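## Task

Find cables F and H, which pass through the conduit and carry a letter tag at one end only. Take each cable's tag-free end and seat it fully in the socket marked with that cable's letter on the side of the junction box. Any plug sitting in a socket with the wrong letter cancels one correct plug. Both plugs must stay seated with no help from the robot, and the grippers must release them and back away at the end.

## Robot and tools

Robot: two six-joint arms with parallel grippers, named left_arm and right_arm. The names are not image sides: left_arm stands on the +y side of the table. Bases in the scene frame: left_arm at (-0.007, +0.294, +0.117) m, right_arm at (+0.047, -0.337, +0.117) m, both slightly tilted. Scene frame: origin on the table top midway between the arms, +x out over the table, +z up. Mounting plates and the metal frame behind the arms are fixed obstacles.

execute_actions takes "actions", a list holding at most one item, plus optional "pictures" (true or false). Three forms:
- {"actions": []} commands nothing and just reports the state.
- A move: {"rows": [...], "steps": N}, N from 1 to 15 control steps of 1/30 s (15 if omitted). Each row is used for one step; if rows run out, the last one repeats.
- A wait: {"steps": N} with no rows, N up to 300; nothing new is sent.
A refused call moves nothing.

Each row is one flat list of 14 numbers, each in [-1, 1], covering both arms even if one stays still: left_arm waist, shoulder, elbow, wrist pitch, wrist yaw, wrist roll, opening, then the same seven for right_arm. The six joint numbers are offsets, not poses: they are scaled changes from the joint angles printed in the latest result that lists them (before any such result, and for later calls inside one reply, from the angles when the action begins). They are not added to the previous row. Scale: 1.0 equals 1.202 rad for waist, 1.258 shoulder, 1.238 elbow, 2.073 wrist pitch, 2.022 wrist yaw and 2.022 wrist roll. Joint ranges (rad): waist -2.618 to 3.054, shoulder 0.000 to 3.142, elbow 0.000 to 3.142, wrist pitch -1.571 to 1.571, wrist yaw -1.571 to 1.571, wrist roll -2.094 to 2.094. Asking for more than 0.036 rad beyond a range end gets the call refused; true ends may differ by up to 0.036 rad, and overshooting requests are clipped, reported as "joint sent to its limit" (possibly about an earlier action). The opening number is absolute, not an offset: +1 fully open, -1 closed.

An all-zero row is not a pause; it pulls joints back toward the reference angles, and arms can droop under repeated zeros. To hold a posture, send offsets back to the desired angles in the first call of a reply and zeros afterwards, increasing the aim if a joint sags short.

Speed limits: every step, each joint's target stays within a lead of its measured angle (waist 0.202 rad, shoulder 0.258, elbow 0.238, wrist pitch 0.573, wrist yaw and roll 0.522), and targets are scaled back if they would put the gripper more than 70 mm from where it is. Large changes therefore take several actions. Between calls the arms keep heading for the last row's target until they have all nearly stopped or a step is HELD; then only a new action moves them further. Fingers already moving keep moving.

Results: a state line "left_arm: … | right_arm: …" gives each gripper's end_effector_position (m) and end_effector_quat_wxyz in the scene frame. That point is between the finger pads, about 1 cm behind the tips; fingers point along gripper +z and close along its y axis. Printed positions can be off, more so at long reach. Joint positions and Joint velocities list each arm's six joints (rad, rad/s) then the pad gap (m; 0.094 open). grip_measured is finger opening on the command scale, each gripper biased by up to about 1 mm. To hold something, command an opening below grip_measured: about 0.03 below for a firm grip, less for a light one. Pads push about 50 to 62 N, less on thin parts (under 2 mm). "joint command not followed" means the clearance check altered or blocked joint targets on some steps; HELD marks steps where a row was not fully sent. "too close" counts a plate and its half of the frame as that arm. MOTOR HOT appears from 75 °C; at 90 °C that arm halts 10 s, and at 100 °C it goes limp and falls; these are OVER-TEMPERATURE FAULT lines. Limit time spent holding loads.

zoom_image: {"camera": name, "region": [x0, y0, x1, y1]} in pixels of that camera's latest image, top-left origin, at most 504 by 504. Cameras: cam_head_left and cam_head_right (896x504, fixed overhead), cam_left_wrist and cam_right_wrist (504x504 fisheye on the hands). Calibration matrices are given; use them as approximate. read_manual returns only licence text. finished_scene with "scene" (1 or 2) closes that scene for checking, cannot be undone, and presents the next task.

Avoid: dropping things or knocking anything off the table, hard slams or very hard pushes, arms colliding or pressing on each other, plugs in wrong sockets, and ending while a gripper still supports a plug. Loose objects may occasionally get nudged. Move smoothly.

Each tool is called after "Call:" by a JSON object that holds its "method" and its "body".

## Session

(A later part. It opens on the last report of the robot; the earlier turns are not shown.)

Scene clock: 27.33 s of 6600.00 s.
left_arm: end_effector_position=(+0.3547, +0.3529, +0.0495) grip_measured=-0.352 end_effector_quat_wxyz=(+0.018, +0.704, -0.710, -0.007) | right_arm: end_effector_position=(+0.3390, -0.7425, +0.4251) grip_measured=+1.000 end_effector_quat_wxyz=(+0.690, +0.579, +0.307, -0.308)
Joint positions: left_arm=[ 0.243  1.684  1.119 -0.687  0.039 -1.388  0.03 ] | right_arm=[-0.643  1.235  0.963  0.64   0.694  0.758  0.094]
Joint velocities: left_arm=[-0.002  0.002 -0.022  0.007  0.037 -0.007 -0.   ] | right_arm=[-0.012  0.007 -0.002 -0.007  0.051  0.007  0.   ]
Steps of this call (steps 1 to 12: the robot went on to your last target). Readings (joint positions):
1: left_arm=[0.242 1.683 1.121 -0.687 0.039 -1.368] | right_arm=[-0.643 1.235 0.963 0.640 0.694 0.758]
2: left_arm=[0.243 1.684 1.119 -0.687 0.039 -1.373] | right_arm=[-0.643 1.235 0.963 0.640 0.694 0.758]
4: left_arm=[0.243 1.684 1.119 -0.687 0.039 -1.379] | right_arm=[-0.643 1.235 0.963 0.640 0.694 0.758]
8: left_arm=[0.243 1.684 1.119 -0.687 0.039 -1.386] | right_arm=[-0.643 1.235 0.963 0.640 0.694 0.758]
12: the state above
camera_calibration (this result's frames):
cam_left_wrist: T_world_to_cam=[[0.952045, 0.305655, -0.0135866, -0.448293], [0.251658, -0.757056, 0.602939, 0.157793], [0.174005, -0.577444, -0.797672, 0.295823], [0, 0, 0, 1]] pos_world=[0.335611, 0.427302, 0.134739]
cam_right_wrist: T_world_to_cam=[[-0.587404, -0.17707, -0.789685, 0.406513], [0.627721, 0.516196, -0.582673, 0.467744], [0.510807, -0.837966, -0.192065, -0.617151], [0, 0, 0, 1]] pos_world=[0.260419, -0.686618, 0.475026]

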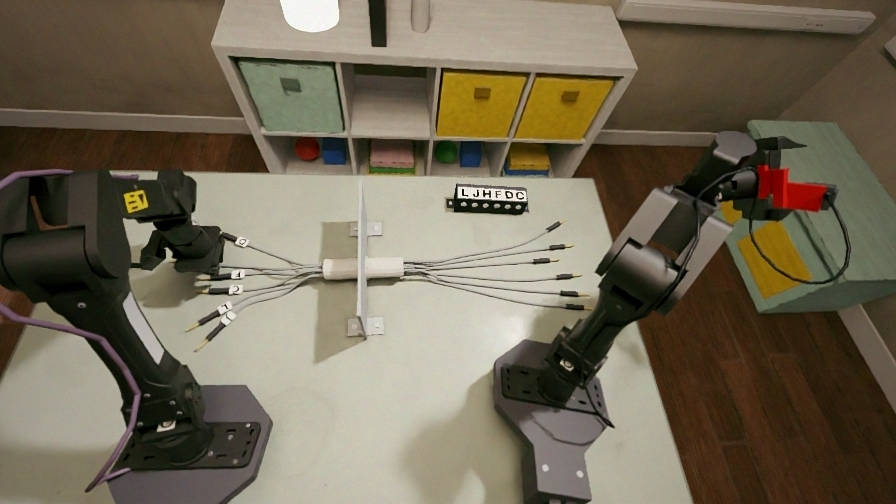

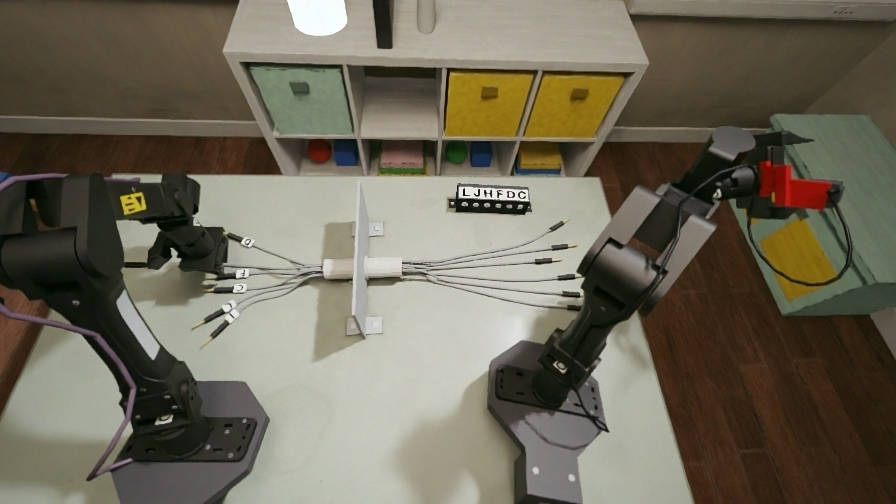

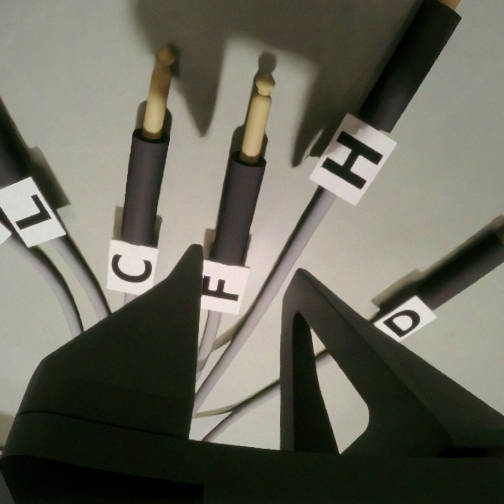

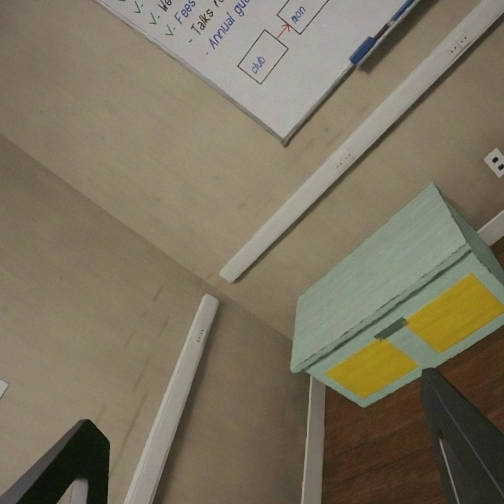

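Call:
{"method": "execute_actions", "body": {"actions": [{"rows":[[0.012,0.04,-0.012,0.03,0,0.03,-0.35,0,0,0,0,0,0,1],[0.012,0.078,-0.025,0.06,0,0.03,-0.35,0,0,0,0,0,0,1]],"steps":15}]}}

Scene clock: 29.60 s of 6600.00 s.
left_arm: end_effector_position=(+0.3527, +0.3539, +0.0133) grip_measured=-0.352 end_effector_quat_wxyz=(+0.025, +0.687, -0.726, -0.010) | right_arm: end_effector_position=(+0.3390, -0.7425, +0.4251) grip_measured=+1.000 end_effector_quat_wxyz=(+0.690, +0.579, +0.307, -0.308)
Joint positions: left_arm=[ 0.245  1.786  1.096 -0.579  0.041 -1.34   0.03 ] | right_arm=[-0.643  1.235  0.963  0.64   0.694  0.758  0.094]
Joint velocities: left_arm=[ 0.012 -0.007 -0.012  0.037  0.081  0.095 -0.   ] | right_arm=[-0.002  0.012 -0.002  0.022 -0.051  0.007  0.   ]
Steps of this call (steps 1 to 30: the robot went on to your last target; steps 31 to 53: nothing new was sent; steps 54 to 68: all 15 steps of this action). Readings (joint positions):
54: left_arm=[0.243 1.688 1.119 -0.684 0.039 -1.383] | right_arm=[-0.643 1.235 0.963 0.640 0.694 0.758]
55: left_arm=[0.243 1.698 1.118 -0.669 0.039 -1.374] | right_arm=[-0.643 1.235 0.963 0.640 0.694 0.758]
57: left_arm=[0.243 1.736 1.116 -0.626 0.039 -1.361] | right_arm=[-0.643 1.235 0.963 0.640 0.694 0.758]
61: left_arm=[0.243 1.787 1.097 -0.596 0.041 -1.347] | right_arm=[-0.643 1.235 0.963 0.640 0.694 0.758]
68: the state above
camera_calibration (this result's frames):
cam_left_wrist: T_world_to_cam=[[0.964978, 0.260677, -0.0293975, -0.435595], [0.224917, -0.764469, 0.604151, 0.192934], [0.135015, -0.589605, -0.796327, 0.285887], [0, 0, 0, 1]] pos_world=[0.338347, 0.429602, 0.0982932]
cam_right_wrist: T_world_to_cam=[[-0.587404, -0.17707, -0.789685, 0.406513], [0.627721, 0.516196, -0.582673, 0.467744], [0.510807, -0.837966, -0.192065, -0.617151], [0, 0, 0, 1]] pos_world=[0.260419, -0.686618, 0.475026]

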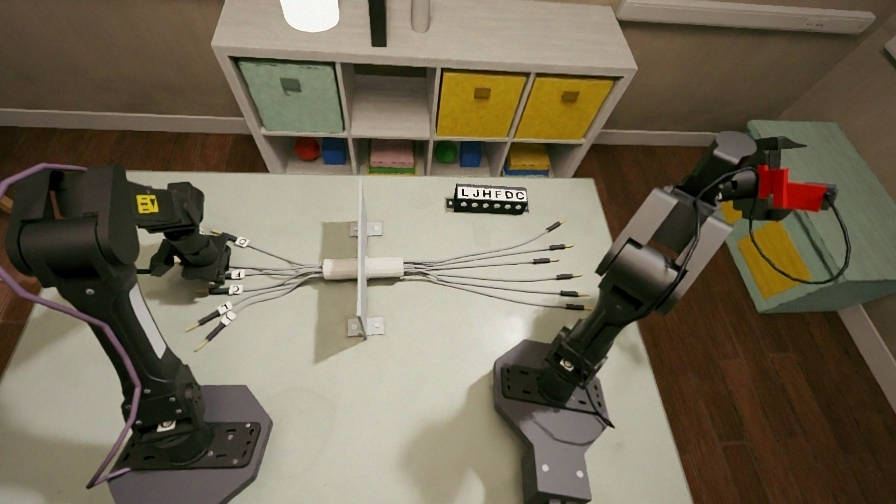

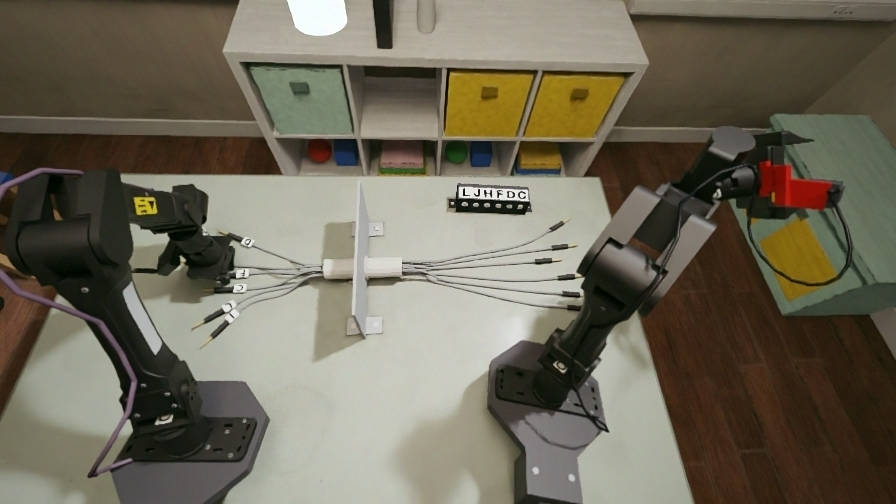

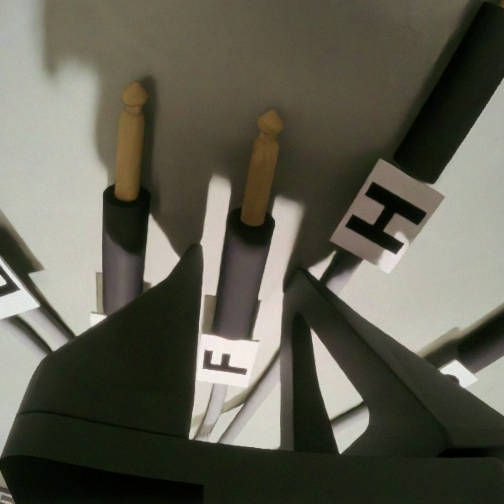

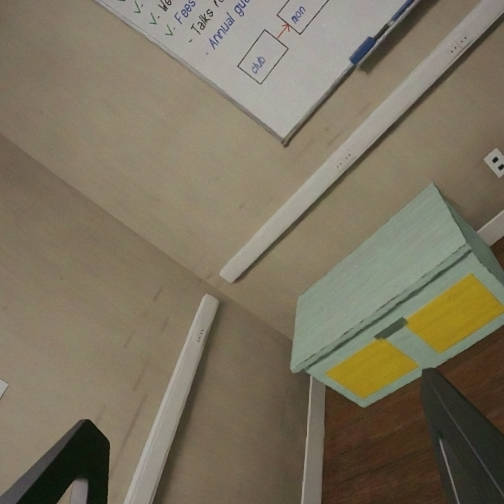

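Call:
{"method": "execute_actions", "body": {"actions": [{"rows":[[0,0,0,0,0,0,-0.84,0,0,0,0,0,0,1],[0,0,0,0,0,0,-0.84,0,0,0,0,0,0,1],[0,0,0,0,0,0,-0.84,0,0,0,0,0,0,1],[0,0,0,0,0,0,-0.84,0,0,0,0,0,0,1],[0,0,0,0,0,0,-0.84,0,0,0,0,0,0,1],[0,0,0,0,0,0,-0.84,0,0,0,0,0,0,1],[0.03,-0.01,0,0,0,0,-0.84,0,0,0,0,0,0,1],[0.06,-0.015,0,0,0,0,-0.84,0,0,0,0,0,0,1],[0.09,-0.015,0,0,0,0,-0.84,0,0,0,0,0,0,1],[0.12,-0.015,0,0,0,0,-0.84,0,0,0,0,0,0,1]],"steps":15}], "pictures": false}}

Call:
{"method": "execute_actions", "body": {"actions": [{"steps":10}]}}

Call:
{"method": "zoom_image", "body": {"camera": "cam_head_left", "region": [390, 170, 610, 330]}}

Scene clock: 33.23 s of 6600.00 s.
left_arm: end_effector_position=(+0.3412, +0.4073, +0.0160) grip_measured=-0.766 end_effector_quat_wxyz=(+0.011, +0.736, -0.676, -0.023) | right_arm: end_effector_position=(+0.3390, -0.7425, +0.4251) grip_measured=+1.000 end_effector_quat_wxyz=(+0.690, +0.579, +0.307, -0.308)
Joint positions: left_arm=[ 0.395  1.786  1.096 -0.576  0.052 -1.338  0.011] | right_arm=[-0.643  1.235  0.963  0.64   0.694  0.758  0.094]
Joint velocities: left_arm=[ 0.134  0.007  0.017  0.007 -0.022 -0.022 -0.001] | right_arm=[-0.007  0.002 -0.007  0.022 -0.037  0.007  0.   ]
Steps of this call (steps 1 to 15: the robot went on to your last target; steps 16 to 90: nothing new was sent; then 0.13 s passed at rest; steps 91 to 105: all 15 steps of this action). Readings (joint positions):
91: left_arm=[0.245 1.786 1.096 -0.576 0.041 -1.338] | right_arm=[-0.643 1.235 0.963 0.640 0.694 0.758]
92: left_arm=[0.245 1.786 1.096 -0.576 0.041 -1.338] | right_arm=[-0.643 1.235 0.963 0.640 0.694 0.758]
94: left_arm=[0.245 1.786 1.096 -0.576 0.041 -1.338] | right_arm=[-0.643 1.235 0.963 0.640 0.694 0.758]
98: left_arm=[0.254 1.786 1.096 -0.576 0.047 -1.338] | right_arm=[-0.643 1.235 0.963 0.640 0.694 0.758]
105: the state above

Scene clock: 33.57 s of 6600.00 s.
left_arm: end_effector_position=(+0.3411, +0.4074, +0.0160) grip_measured=-0.766 end_effector_quat_wxyz=(+0.011, +0.736, -0.676, -0.024) | right_arm: end_effector_position=(+0.3390, -0.7425, +0.4251) grip_measured=+1.000 end_effector_quat_wxyz=(+0.690, +0.579, +0.307, -0.308)
Joint positions: left_arm=[ 0.395  1.786  1.096 -0.576  0.051 -1.338  0.011] | right_arm=[-0.643  1.235  0.963  0.64   0.694  0.758  0.094]
Joint velocities: left_arm=[ 0.007  0.022 -0.012  0.066  0.022  0.051 -0.   ] | right_arm=[-0.002  0.007  0.002  0.007 -0.007 -0.066  0.   ]
Steps of this call (steps 1 to 10: the robot went on to your last target). Readings (joint positions):
1: left_arm=[0.397 1.786 1.096 -0.576 0.051 -1.338] | right_arm=[-0.643 1.235 0.963 0.640 0.694 0.758]
2: left_arm=[0.396 1.786 1.096 -0.576 0.051 -1.338] | right_arm=[-0.643 1.235 0.963 0.640 0.694 0.758]
4: left_arm=[0.395 1.786 1.096 -0.576 0.051 -1.338] | right_arm=[-0.643 1.235 0.963 0.640 0.694 0.758]
8: left_arm=[0.395 1.786 1.096 -0.576 0.051 -1.338] | right_arm=[-0.643 1.235 0.963 0.640 0.694 0.758]
10: the state above
camera_calibration (this result's frames):
cam_left_wrist: T_world_to_cam=[[0.919374, 0.393108, -0.0147509, -0.476975], [0.330187, -0.75075, 0.572146, 0.193791], [0.213841, -0.530887, -0.820019, 0.270794], [0, 0, 0, 1]] pos_world=[0.316624, 0.476752, 0.104144]
cam_right_wrist: T_world_to_cam=[[-0.587404, -0.17707, -0.789685, 0.406513], [0.627721, 0.516196, -0.582673, 0.467744], [0.510807, -0.837966, -0.192065, -0.617151], [0, 0, 0, 1]] pos_world=[0.260419, -0.686618, 0.475026]

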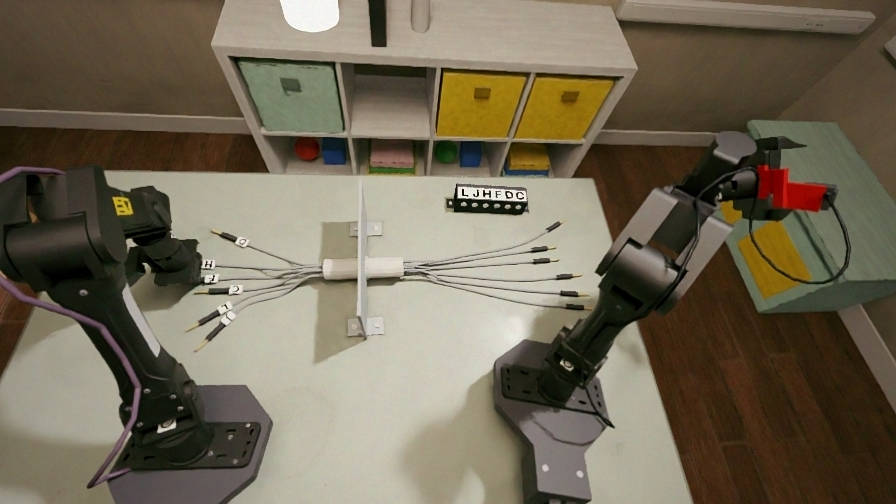

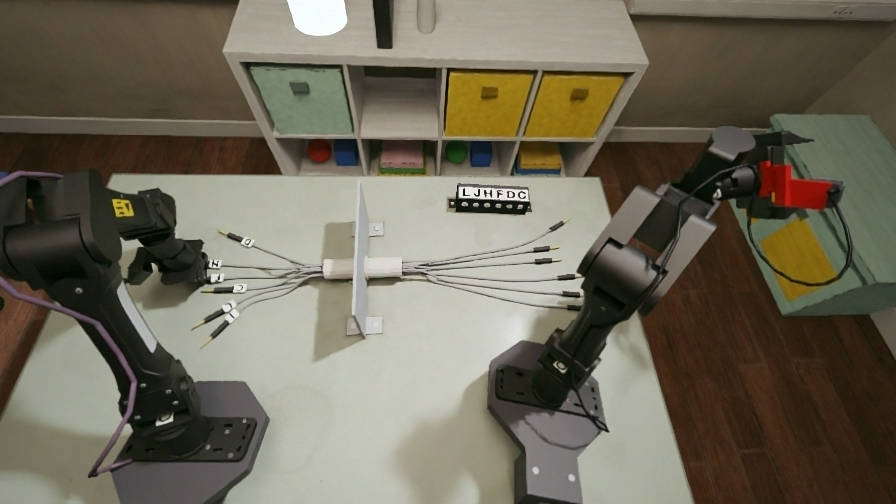

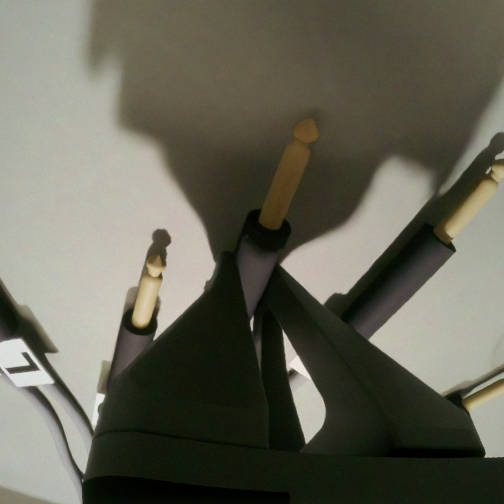

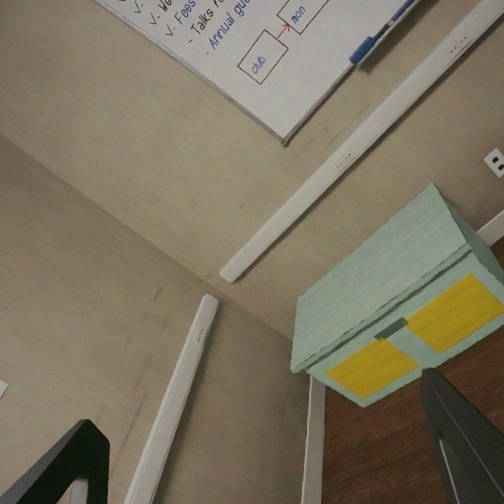

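Region (390, 170, 610, 330) of cam_head_left's 896x504 image, scaled by 2.291, with more detail than that image has; it fills the top 367 rows of this view, and the rest is white.

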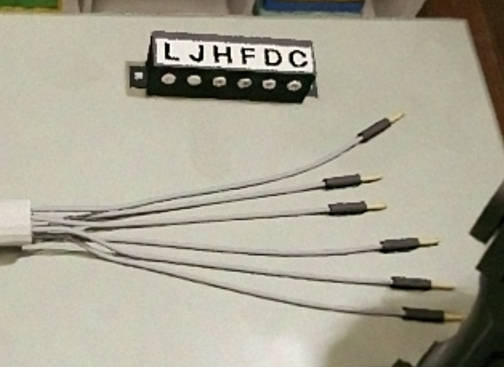

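Call:
{"method": "execute_actions", "body": {"actions": [{"rows":[[0,0,0,0,0,0,-0.3,0.1,0,0,-0.2,-0.1,0.1,0],[0,0,0,0,0,0,-0.3,0.2,0.05,0,-0.4,-0.2,0.2,0],[0,0,0,0,0,0,-0.3,0.3,0.1,0.02,-0.674,-0.328,0.273,0],[0,0,0,0,0,0,-0.3,0.4,0.15,0.049,-0.674,-0.328,0.273,-0.2],[0,-0.1,0,0,0,0,-0.3,0.49,0.2,0.049,-0.674,-0.328,0.273,-0.2],[0,-0.2,0,0,0,0,-0.3,0.49,0.2,0.049,-0.674,-0.328,0.273,-0.2],[0,-0.3,0,0,0,0,-0.3,0.49,0.2,0.049,-0.674,-0.328,0.273,-0.2]],"steps":15}], "pictures": false}}

Call:
{"method": "execute_actions", "body": {"actions": [{"steps":25}]}}

Scene clock: 38.87 s of 6600.00 s.
left_arm: end_effector_position=(+0.4029, +0.4148, +0.1545) grip_measured=-0.302 end_effector_quat_wxyz=(-0.171, +0.713, -0.675, +0.081) | right_arm: end_effector_position=(+0.4713, -0.5942, +0.1571) grip_measured=-0.197 end_effector_quat_wxyz=(+0.385, +0.688, +0.615, -0.003)
Joint positions: left_arm=[ 0.395  1.385  1.1   -0.559  0.055 -1.338  0.033] | right_arm=[-0.268  1.453  0.963  0.019  0.243  1.138  0.038]
Joint velocities: left_arm=[ 0.002 -0.027  0.022  0.125 -0.022  0.007  0.001] | right_arm=[ 0.994  0.276  0.012 -1.663 -0.696  0.549 -0.   ]
Steps of this call (steps 1 to 15: the robot went on to your last target; steps 16 to 90: nothing new was sent; then 1.80 s passed at rest; steps 91 to 105: all 15 steps of this action). Readings (joint positions):
91: left_arm=[0.395 1.786 1.096 -0.576 0.052 -1.338] | right_arm=[-0.635 1.235 0.963 0.608 0.680 0.780]
92: left_arm=[0.395 1.786 1.096 -0.576 0.052 -1.338] | right_arm=[-0.614 1.233 0.963 0.566 0.654 0.811]
94: left_arm=[0.395 1.786 1.096 -0.576 0.053 -1.338] | right_arm=[-0.563 1.251 0.963 0.493 0.581 0.879]
98: left_arm=[0.395 1.662 1.082 -0.585 0.055 -1.338] | right_arm=[-0.473 1.333 0.963 0.362 0.447 0.983]
105: the state above

Scene clock: 39.70 s of 6600.00 s.
left_arm: end_effector_position=(+0.4015, +0.4150, +0.1471) grip_measured=-0.302 end_effector_quat_wxyz=(-0.163, +0.715, -0.675, +0.076) | right_arm: end_effector_position=(+0.3687, -0.4266, +0.0834) grip_measured=-0.197 end_effector_quat_wxyz=(-0.006, +0.703, +0.711, -0.002)
Joint positions: left_arm=[ 0.395  1.405  1.1   -0.559  0.055 -1.338  0.033] | right_arm=[-0.051  1.484  0.992 -0.737  0.033  1.3    0.038]
Joint velocities: left_arm=[-0.017 -0.012  0.012  0.022 -0.007 -0.007 -0.   ] | right_arm=[ 0.007  0.007  0.002  0.007  0.022 -0.081 -0.   ]
Steps of this call (steps 1 to 25: the robot went on to your last target). Readings (joint positions):
1: left_arm=[0.395 1.385 1.100 -0.556 0.055 -1.338] | right_arm=[-0.231 1.462 0.963 -0.040 0.219 1.156]
2: left_arm=[0.395 1.389 1.100 -0.558 0.055 -1.338] | right_arm=[-0.193 1.469 0.964 -0.103 0.195 1.173]
4: left_arm=[0.395 1.399 1.100 -0.559 0.055 -1.338] | right_arm=[-0.123 1.479 0.971 -0.254 0.146 1.207]
8: left_arm=[0.395 1.405 1.100 -0.559 0.055 -1.338] | right_arm=[-0.052 1.484 0.984 -0.544 0.066 1.262]
25: the state above
camera_calibration (this result's frames):
cam_left_wrist: T_world_to_cam=[[0.861855, 0.340536, 0.375821, -0.546028], [0.0843201, -0.826939, 0.555933, 0.237268], [0.500096, -0.447445, -0.741416, 0.208305], [0, 0, 0, 1]] pos_world=[0.346418, 0.475354, 0.227744]
cam_right_wrist: T_world_to_cam=[[-0.967173, 0.253884, -0.0108813, 0.468959], [0.205666, 0.807199, 0.553291, 0.271933], [0.149255, 0.53289, -0.832917, 0.338345], [0, 0, 0, 1]] pos_world=[0.347138, -0.518866, 0.136458]

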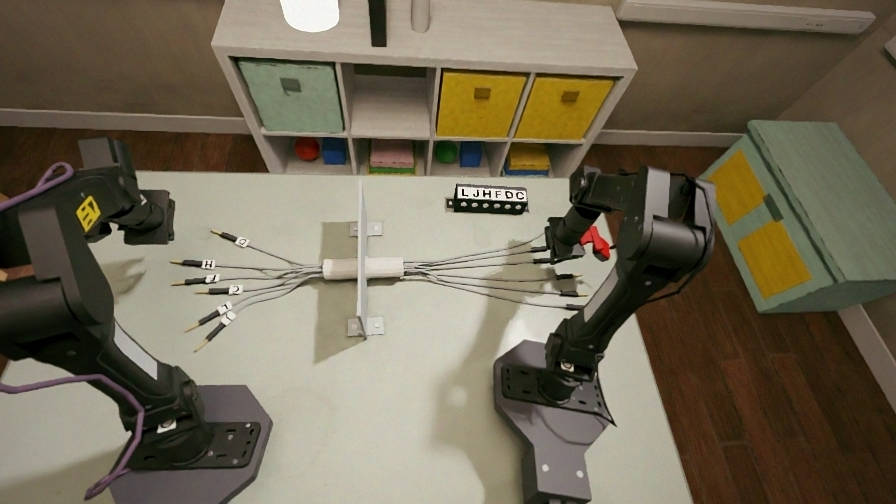

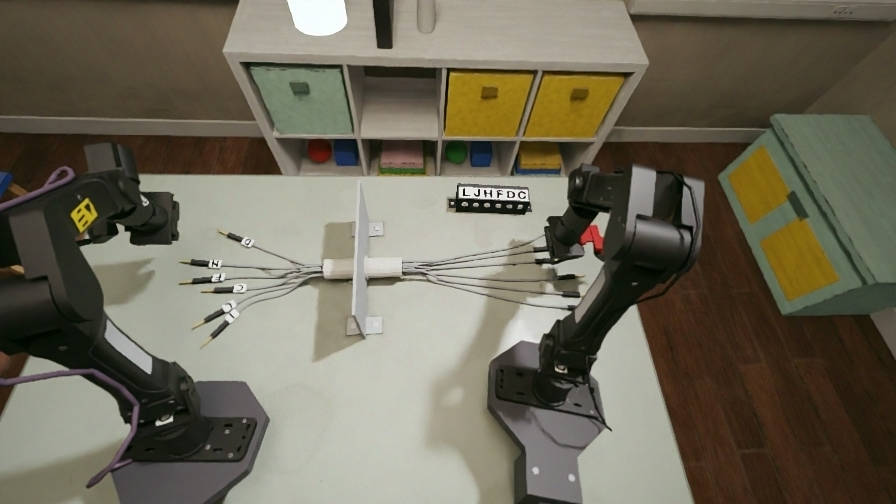

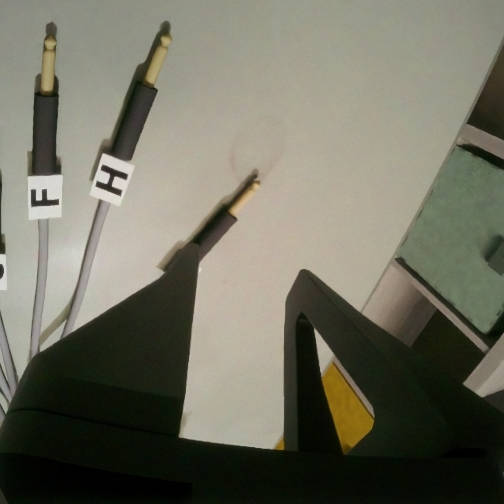

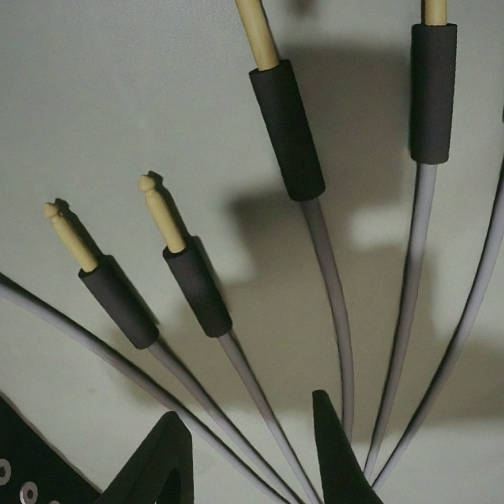

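Call:
{"method": "execute_actions", "body": {"actions": [{"rows":[[0,0,0,0,0,0,-0.3,0.02,0.07,0.016,0.034,0,0.01,-0.4],[0,0,0,0,0,0,-0.3,0.038,0.145,0.032,0.068,0,0.02,-0.4]],"steps":15}]}}

Scene clock: 43.80 s of 6600.00 s.
left_arm: end_effector_position=(+0.4016, +0.4147, +0.1471) grip_measured=-0.302 end_effector_quat_wxyz=(-0.162, +0.715, -0.676, +0.077) | right_arm: end_effector_position=(+0.3804, -0.4144, +0.0320) grip_measured=-0.397 end_effector_quat_wxyz=(-0.030, +0.701, +0.713, -0.008)
Joint positions: left_arm=[ 0.395  1.405  1.1   -0.559  0.057 -1.338  0.033] | right_arm=[-0.016  1.679  1.013 -0.61   0.031  1.329  0.028]
Joint velocities: left_arm=[-0.002  0.002  0.007 -0.051 -0.037 -0.007  0.001] | right_arm=[-0.002  0.012 -0.007  0.007  0.051  0.037 -0.001]
Steps of this call (steps 1 to 30: the robot went on to your last target; steps 31 to 90: nothing new was sent; then 0.60 s passed at rest; steps 91 to 105: all 15 steps of this action). Readings (joint positions):
91: left_arm=[0.395 1.405 1.100 -0.559 0.055 -1.338] | right_arm=[-0.051 1.490 0.992 -0.736 0.033 1.302]
92: left_arm=[0.395 1.405 1.100 -0.559 0.056 -1.338] | right_arm=[-0.046 1.513 0.996 -0.721 0.033 1.307]
94: left_arm=[0.395 1.405 1.100 -0.559 0.056 -1.338] | right_arm=[-0.031 1.596 1.012 -0.670 0.033 1.315]
98: left_arm=[0.395 1.405 1.100 -0.559 0.057 -1.338] | right_arm=[-0.016 1.681 1.013 -0.633 0.031 1.324]
105: the state above
camera_calibration (this result's frames):
cam_left_wrist: T_world_to_cam=[[0.861895, 0.340602, 0.375668, -0.54602], [0.0834866, -0.826042, 0.557392, 0.236744], [0.500166, -0.44905, -0.740397, 0.208591], [0, 0, 0, 1]] pos_world=[0.346517, 0.475203, 0.227603]
cam_right_wrist: T_world_to_cam=[[-0.968214, 0.247556, 0.0357425, 0.472838], [0.22409, 0.79506, 0.563617, 0.27575], [0.11111, 0.553711, -0.825263, 0.31021], [0, 0, 0, 1]] pos_world=[0.361548, -0.508058, 0.0836875]

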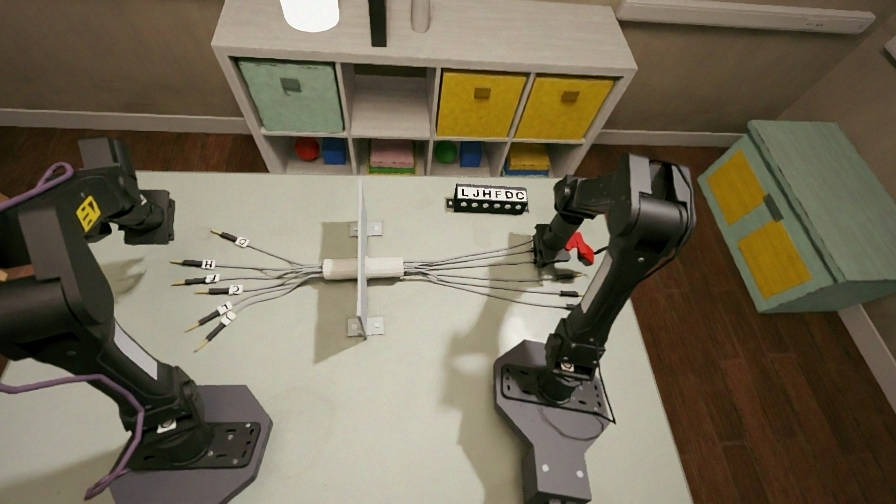

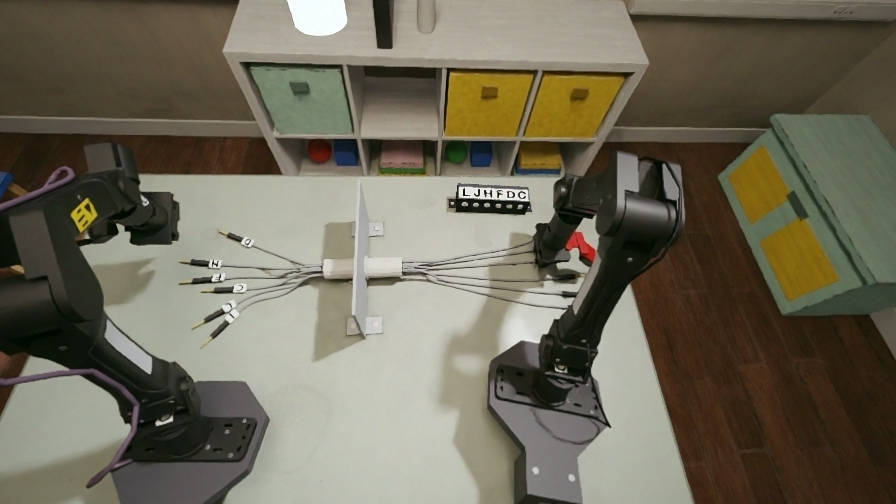

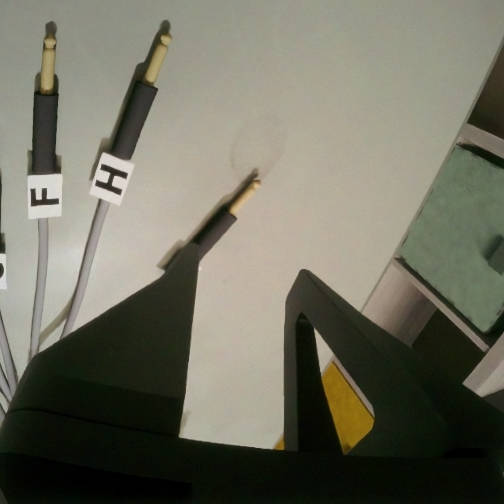

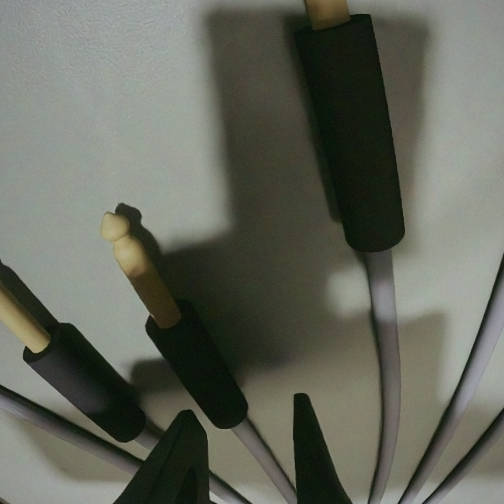

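Call:
{"method": "execute_actions", "body": {"actions": [{"rows":[[0,0,0,0,0,0,-0.3,0.008,0.02,0.045,0.01,0,0,-0.4],[0,0,0,0,0,0,-0.3,0.008,0.04,0.045,0.02,0,0,-0.4],[0,0,0,0,0,0,-0.3,0.008,0.07,0.045,0.026,0,0,-0.4]],"steps":15}]}}

Scene clock: 46.80 s of 6600.00 s.
left_arm: end_effector_position=(+0.4017, +0.4143, +0.1471) grip_measured=-0.302 end_effector_quat_wxyz=(-0.162, +0.715, -0.676, +0.078) | right_arm: end_effector_position=(+0.3948, -0.4171, +0.0188) grip_measured=-0.397 end_effector_quat_wxyz=(-0.023, +0.702, +0.712, -0.003)
Joint positions: left_arm=[ 0.395  1.405  1.1   -0.559  0.059 -1.338  0.033] | right_arm=[-0.016  1.746  1.052 -0.567  0.031  1.331  0.028]
Joint velocities: left_arm=[ 0.002 -0.002  0.017 -0.037  0.007 -0.022  0.   ] | right_arm=[-0.007 -0.002 -0.002  0.037 -0.081 -0.037  0.   ]
Steps of this call (steps 1 to 15: the robot went on to your last target; steps 16 to 75: nothing new was sent; steps 76 to 90: all 15 steps of this action). Readings (joint positions):
76: left_arm=[0.395 1.405 1.100 -0.559 0.057 -1.338] | right_arm=[-0.016 1.681 1.016 -0.607 0.031 1.331]
77: left_arm=[0.395 1.405 1.100 -0.559 0.058 -1.338] | right_arm=[-0.016 1.687 1.022 -0.606 0.031 1.331]
79: left_arm=[0.395 1.405 1.100 -0.559 0.058 -1.338] | right_arm=[-0.016 1.716 1.040 -0.589 0.031 1.331]
83: left_arm=[0.395 1.405 1.100 -0.559 0.058 -1.338] | right_arm=[-0.016 1.746 1.052 -0.567 0.031 1.331]
90: the state above
camera_calibration (this result's frames):
cam_left_wrist: T_world_to_cam=[[0.861936, 0.340667, 0.375516, -0.546011], [0.0826529, -0.825141, 0.558848, 0.23622], [0.500235, -0.450654, -0.739376, 0.208875], [0, 0, 0, 1]] pos_world=[0.346616, 0.475053, 0.227462]
cam_right_wrist: T_world_to_cam=[[-0.968073, 0.249916, 0.0193955, 0.489213], [0.216969, 0.79667, 0.564129, 0.285575], [0.125533, 0.550326, -0.825459, 0.292061], [0, 0, 0, 1]] pos_world=[0.374969, -0.5105, 0.0704947]

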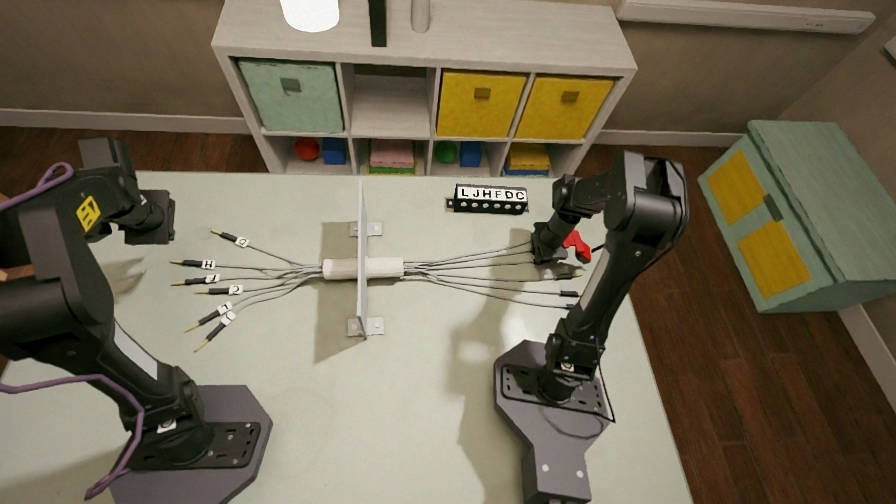

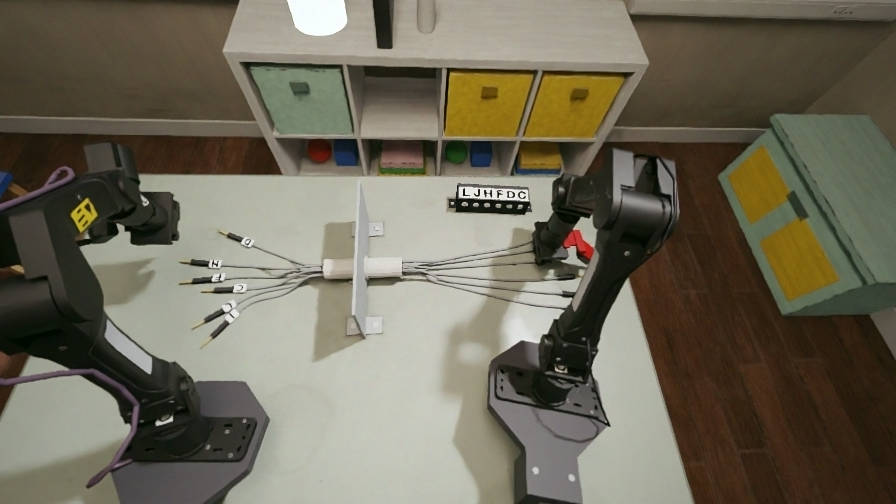

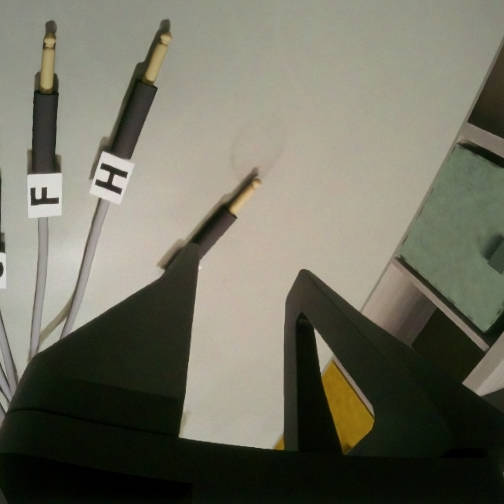

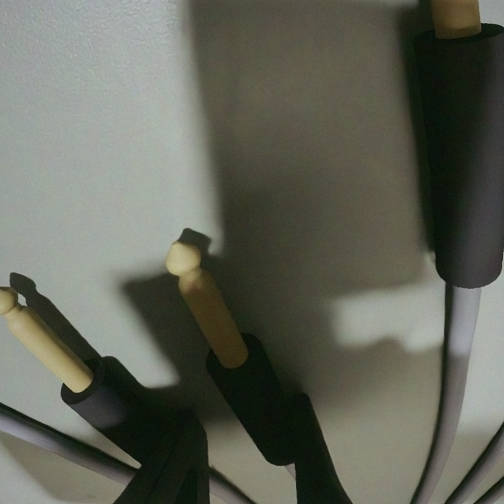

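Call:
{"method": "execute_actions", "body": {"actions": [{"rows":[[0,0,0,0,0,0,-0.3,-0.027,0,-0.012,0,0,0,-0.4],[0,0,0,0,0,0,-0.3,-0.027,0,-0.012,0,0,0,-0.4],[0,0,0,0,0,0,-0.3,-0.027,0,-0.012,0,0,0,-0.4],[0,0,0,0,0,0,-0.3,-0.027,0.01,-0.014,0.012,0,0,-0.4]],"steps":12}]}}

Scene clock: 48.80 s of 6600.00 s.
left_arm: end_effector_position=(+0.4018, +0.4140, +0.1471) grip_measured=-0.302 end_effector_quat_wxyz=(-0.161, +0.715, -0.676, +0.078) | right_arm: end_effector_position=(+0.3948, -0.4174, +0.0187) grip_measured=-0.397 end_effector_quat_wxyz=(-0.028, +0.706, +0.708, +0.005)
Joint positions: left_arm=[ 0.395  1.405  1.1   -0.559  0.061 -1.338  0.033] | right_arm=[-0.027  1.746  1.052 -0.567  0.008  1.331  0.028]
Joint velocities: left_arm=[-0.012  0.002 -0.007  0.051  0.007  0.022  0.   ] | right_arm=[ 0.002  0.007  0.002  0.007  0.022 -0.007 -0.001]
Steps of this call (steps 1 to 15: the robot went on to your last target; steps 16 to 48: nothing new was sent; steps 49 to 60: all 12 steps of this action). Readings (joint positions):
49: left_arm=[0.395 1.405 1.100 -0.559 0.059 -1.338] | right_arm=[-0.017 1.746 1.052 -0.567 0.030 1.331]
50: left_arm=[0.395 1.405 1.100 -0.559 0.060 -1.338] | right_arm=[-0.020 1.746 1.052 -0.567 0.025 1.331]
52: left_arm=[0.395 1.405 1.100 -0.559 0.060 -1.338] | right_arm=[-0.024 1.746 1.052 -0.567 0.015 1.331]
56: left_arm=[0.395 1.405 1.100 -0.559 0.060 -1.338] | right_arm=[-0.027 1.746 1.052 -0.567 0.009 1.331]
60: the state above
camera_calibration (this result's frames):
cam_left_wrist: T_world_to_cam=[[0.861977, 0.340731, 0.375364, -0.546003], [0.0818192, -0.824237, 0.560302, 0.235695], [0.500301, -0.452256, -0.738352, 0.209158], [0, 0, 0, 1]] pos_world=[0.346715, 0.474902, 0.227321]
cam_right_wrist: T_world_to_cam=[[-0.965069, 0.261227, 0.0200577, 0.492806], [0.224133, 0.783533, 0.579517, 0.277251], [0.13567, 0.563769, -0.814713, 0.293553], [0, 0, 0, 1]] pos_world=[0.373624, -0.511466, 0.0686054]

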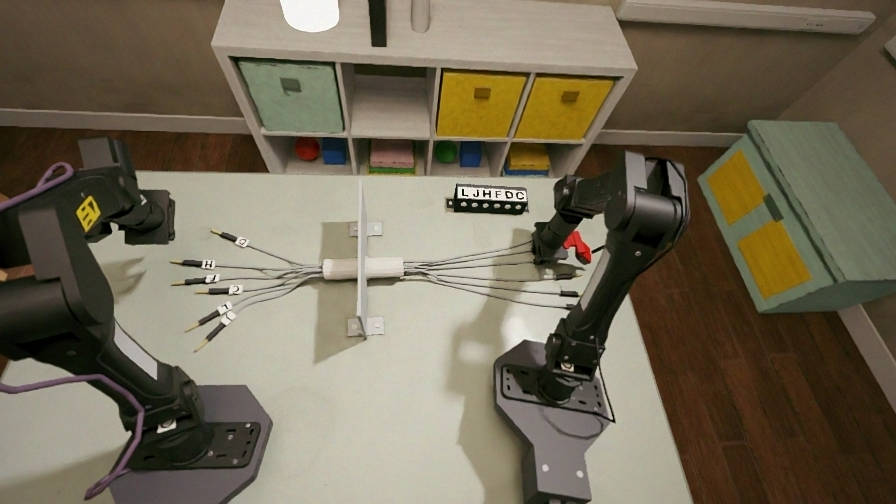

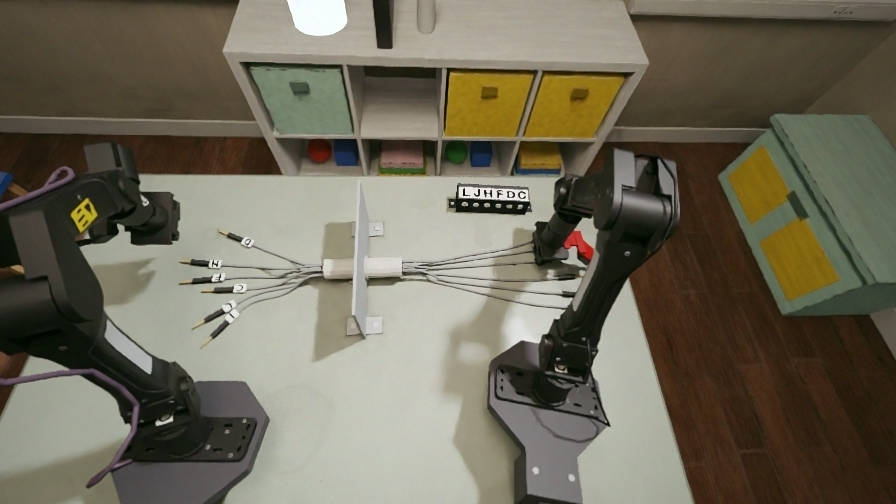

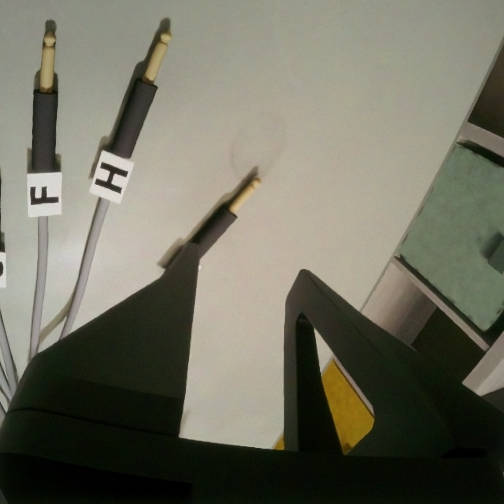

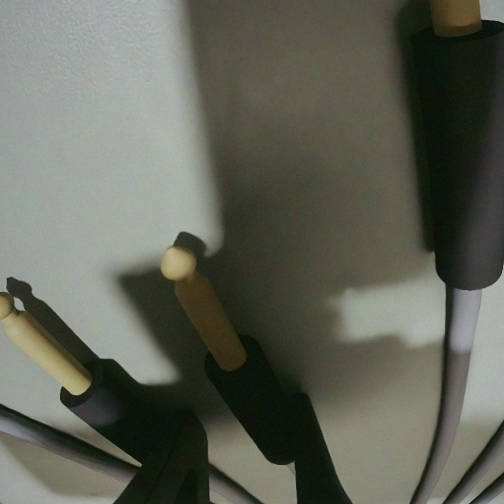

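Call:
{"method": "execute_actions", "body": {"actions": [{"rows":[[0,0,0,0,0,0,-0.3,0,-0.03,0,-0.014,0.011,0,-0.45],[0,0,0,0,0,0,-0.3,0,-0.03,0,-0.014,0.011,0,-0.45],[0,0,0,0,0,0,-0.3,0,-0.03,0,-0.014,0.011,0,-0.45],[0,0,0,0,0,0,-0.3,0,-0.03,0,-0.014,0.011,0,-0.45],[0,0,0,0,0,0,-0.3,-0.03,-0.03,0,-0.014,0.011,0,-0.45]],"steps":14}]}}

Scene clock: 50.43 s of 6600.00 s.
left_arm: end_effector_position=(+0.4018, +0.4137, +0.1471) grip_measured=-0.302 end_effector_quat_wxyz=(-0.161, +0.715, -0.676, +0.079) | right_arm: end_effector_position=(+0.3902, -0.4286, +0.0198) grip_measured=-0.447 end_effector_quat_wxyz=(-0.025, +0.715, +0.699, -0.006)
Joint positions: left_arm=[ 0.395  1.405  1.1   -0.559  0.062 -1.338  0.033] | right_arm=[-0.054  1.741  1.052 -0.577  0.02   1.331  0.026]
Joint velocities: left_arm=[-0.012 -0.002  0.012 -0.095 -0.037 -0.007  0.   ] | right_arm=[-0.007  0.002  0.012 -0.051 -0.007 -0.022 -0.001]
Steps of this call (steps 1 to 15: the robot went on to your last target; steps 16 to 35: nothing new was sent; steps 36 to 49: all 14 steps of this action). Readings (joint positions):
36: left_arm=[0.395 1.405 1.100 -0.559 0.061 -1.338] | right_arm=[-0.027 1.744 1.052 -0.567 0.009 1.331]
37: left_arm=[0.395 1.405 1.100 -0.559 0.061 -1.338] | right_arm=[-0.027 1.742 1.052 -0.569 0.011 1.331]
39: left_arm=[0.395 1.405 1.100 -0.559 0.062 -1.338] | right_arm=[-0.027 1.741 1.052 -0.572 0.014 1.331]
43: left_arm=[0.395 1.405 1.100 -0.559 0.062 -1.338] | right_arm=[-0.046 1.741 1.052 -0.575 0.016 1.331]
49: the state above
camera_calibration (this result's frames):
cam_left_wrist: T_world_to_cam=[[0.86201, 0.340783, 0.375242, -0.545996], [0.0811521, -0.823512, 0.561465, 0.235275], [0.500354, -0.453536, -0.73753, 0.209384], [0, 0, 0, 1]] pos_world=[0.346795, 0.474782, 0.227209]
cam_right_wrist: T_world_to_cam=[[-0.958173, 0.284985, 0.0262271, 0.49862], [0.249897, 0.788479, 0.562007, 0.278791], [0.139484, 0.545054, -0.826716, 0.292149], [0, 0, 0, 1]] pos_world=[0.367345, -0.521157, 0.0717648]

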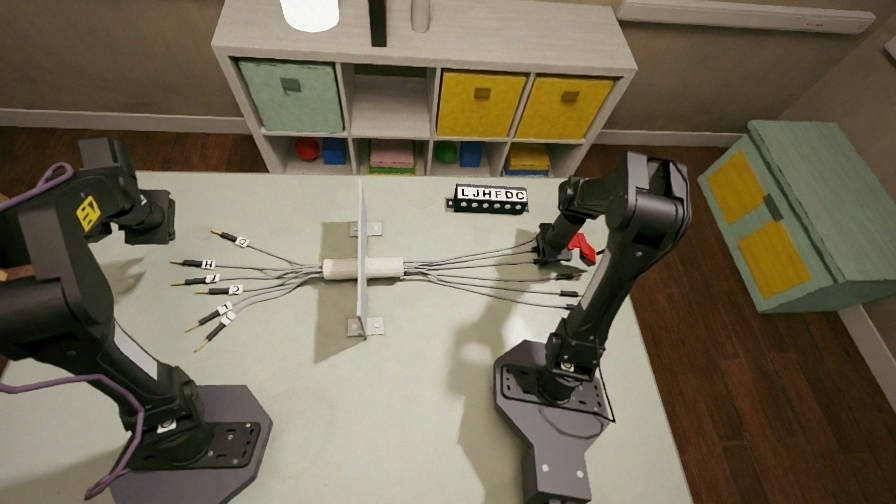

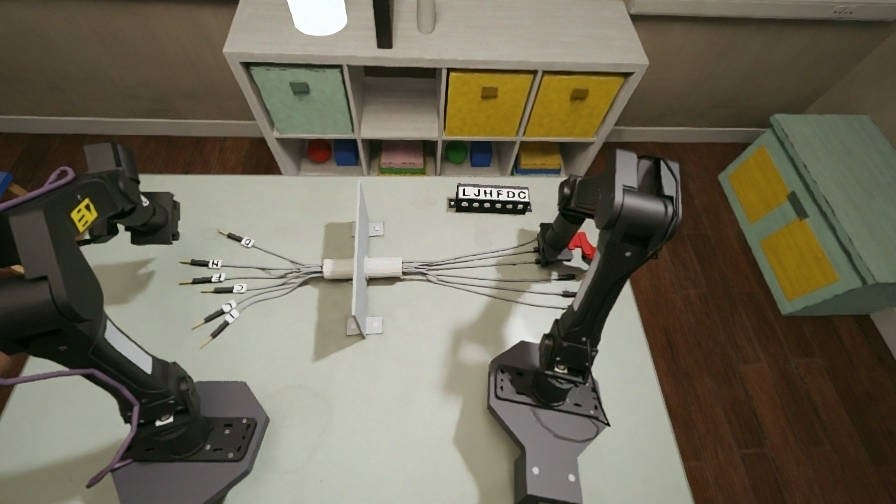

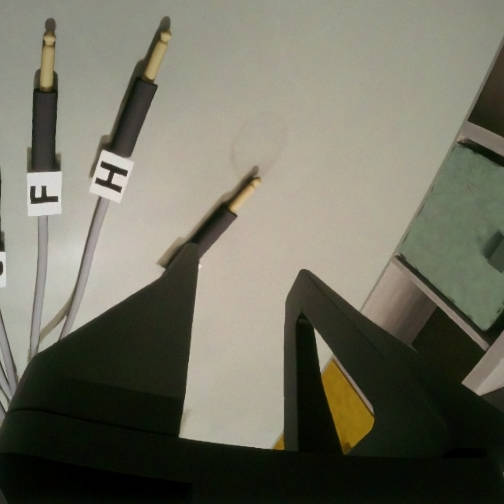

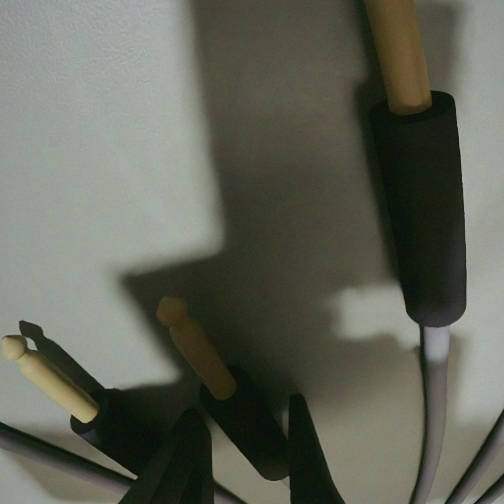

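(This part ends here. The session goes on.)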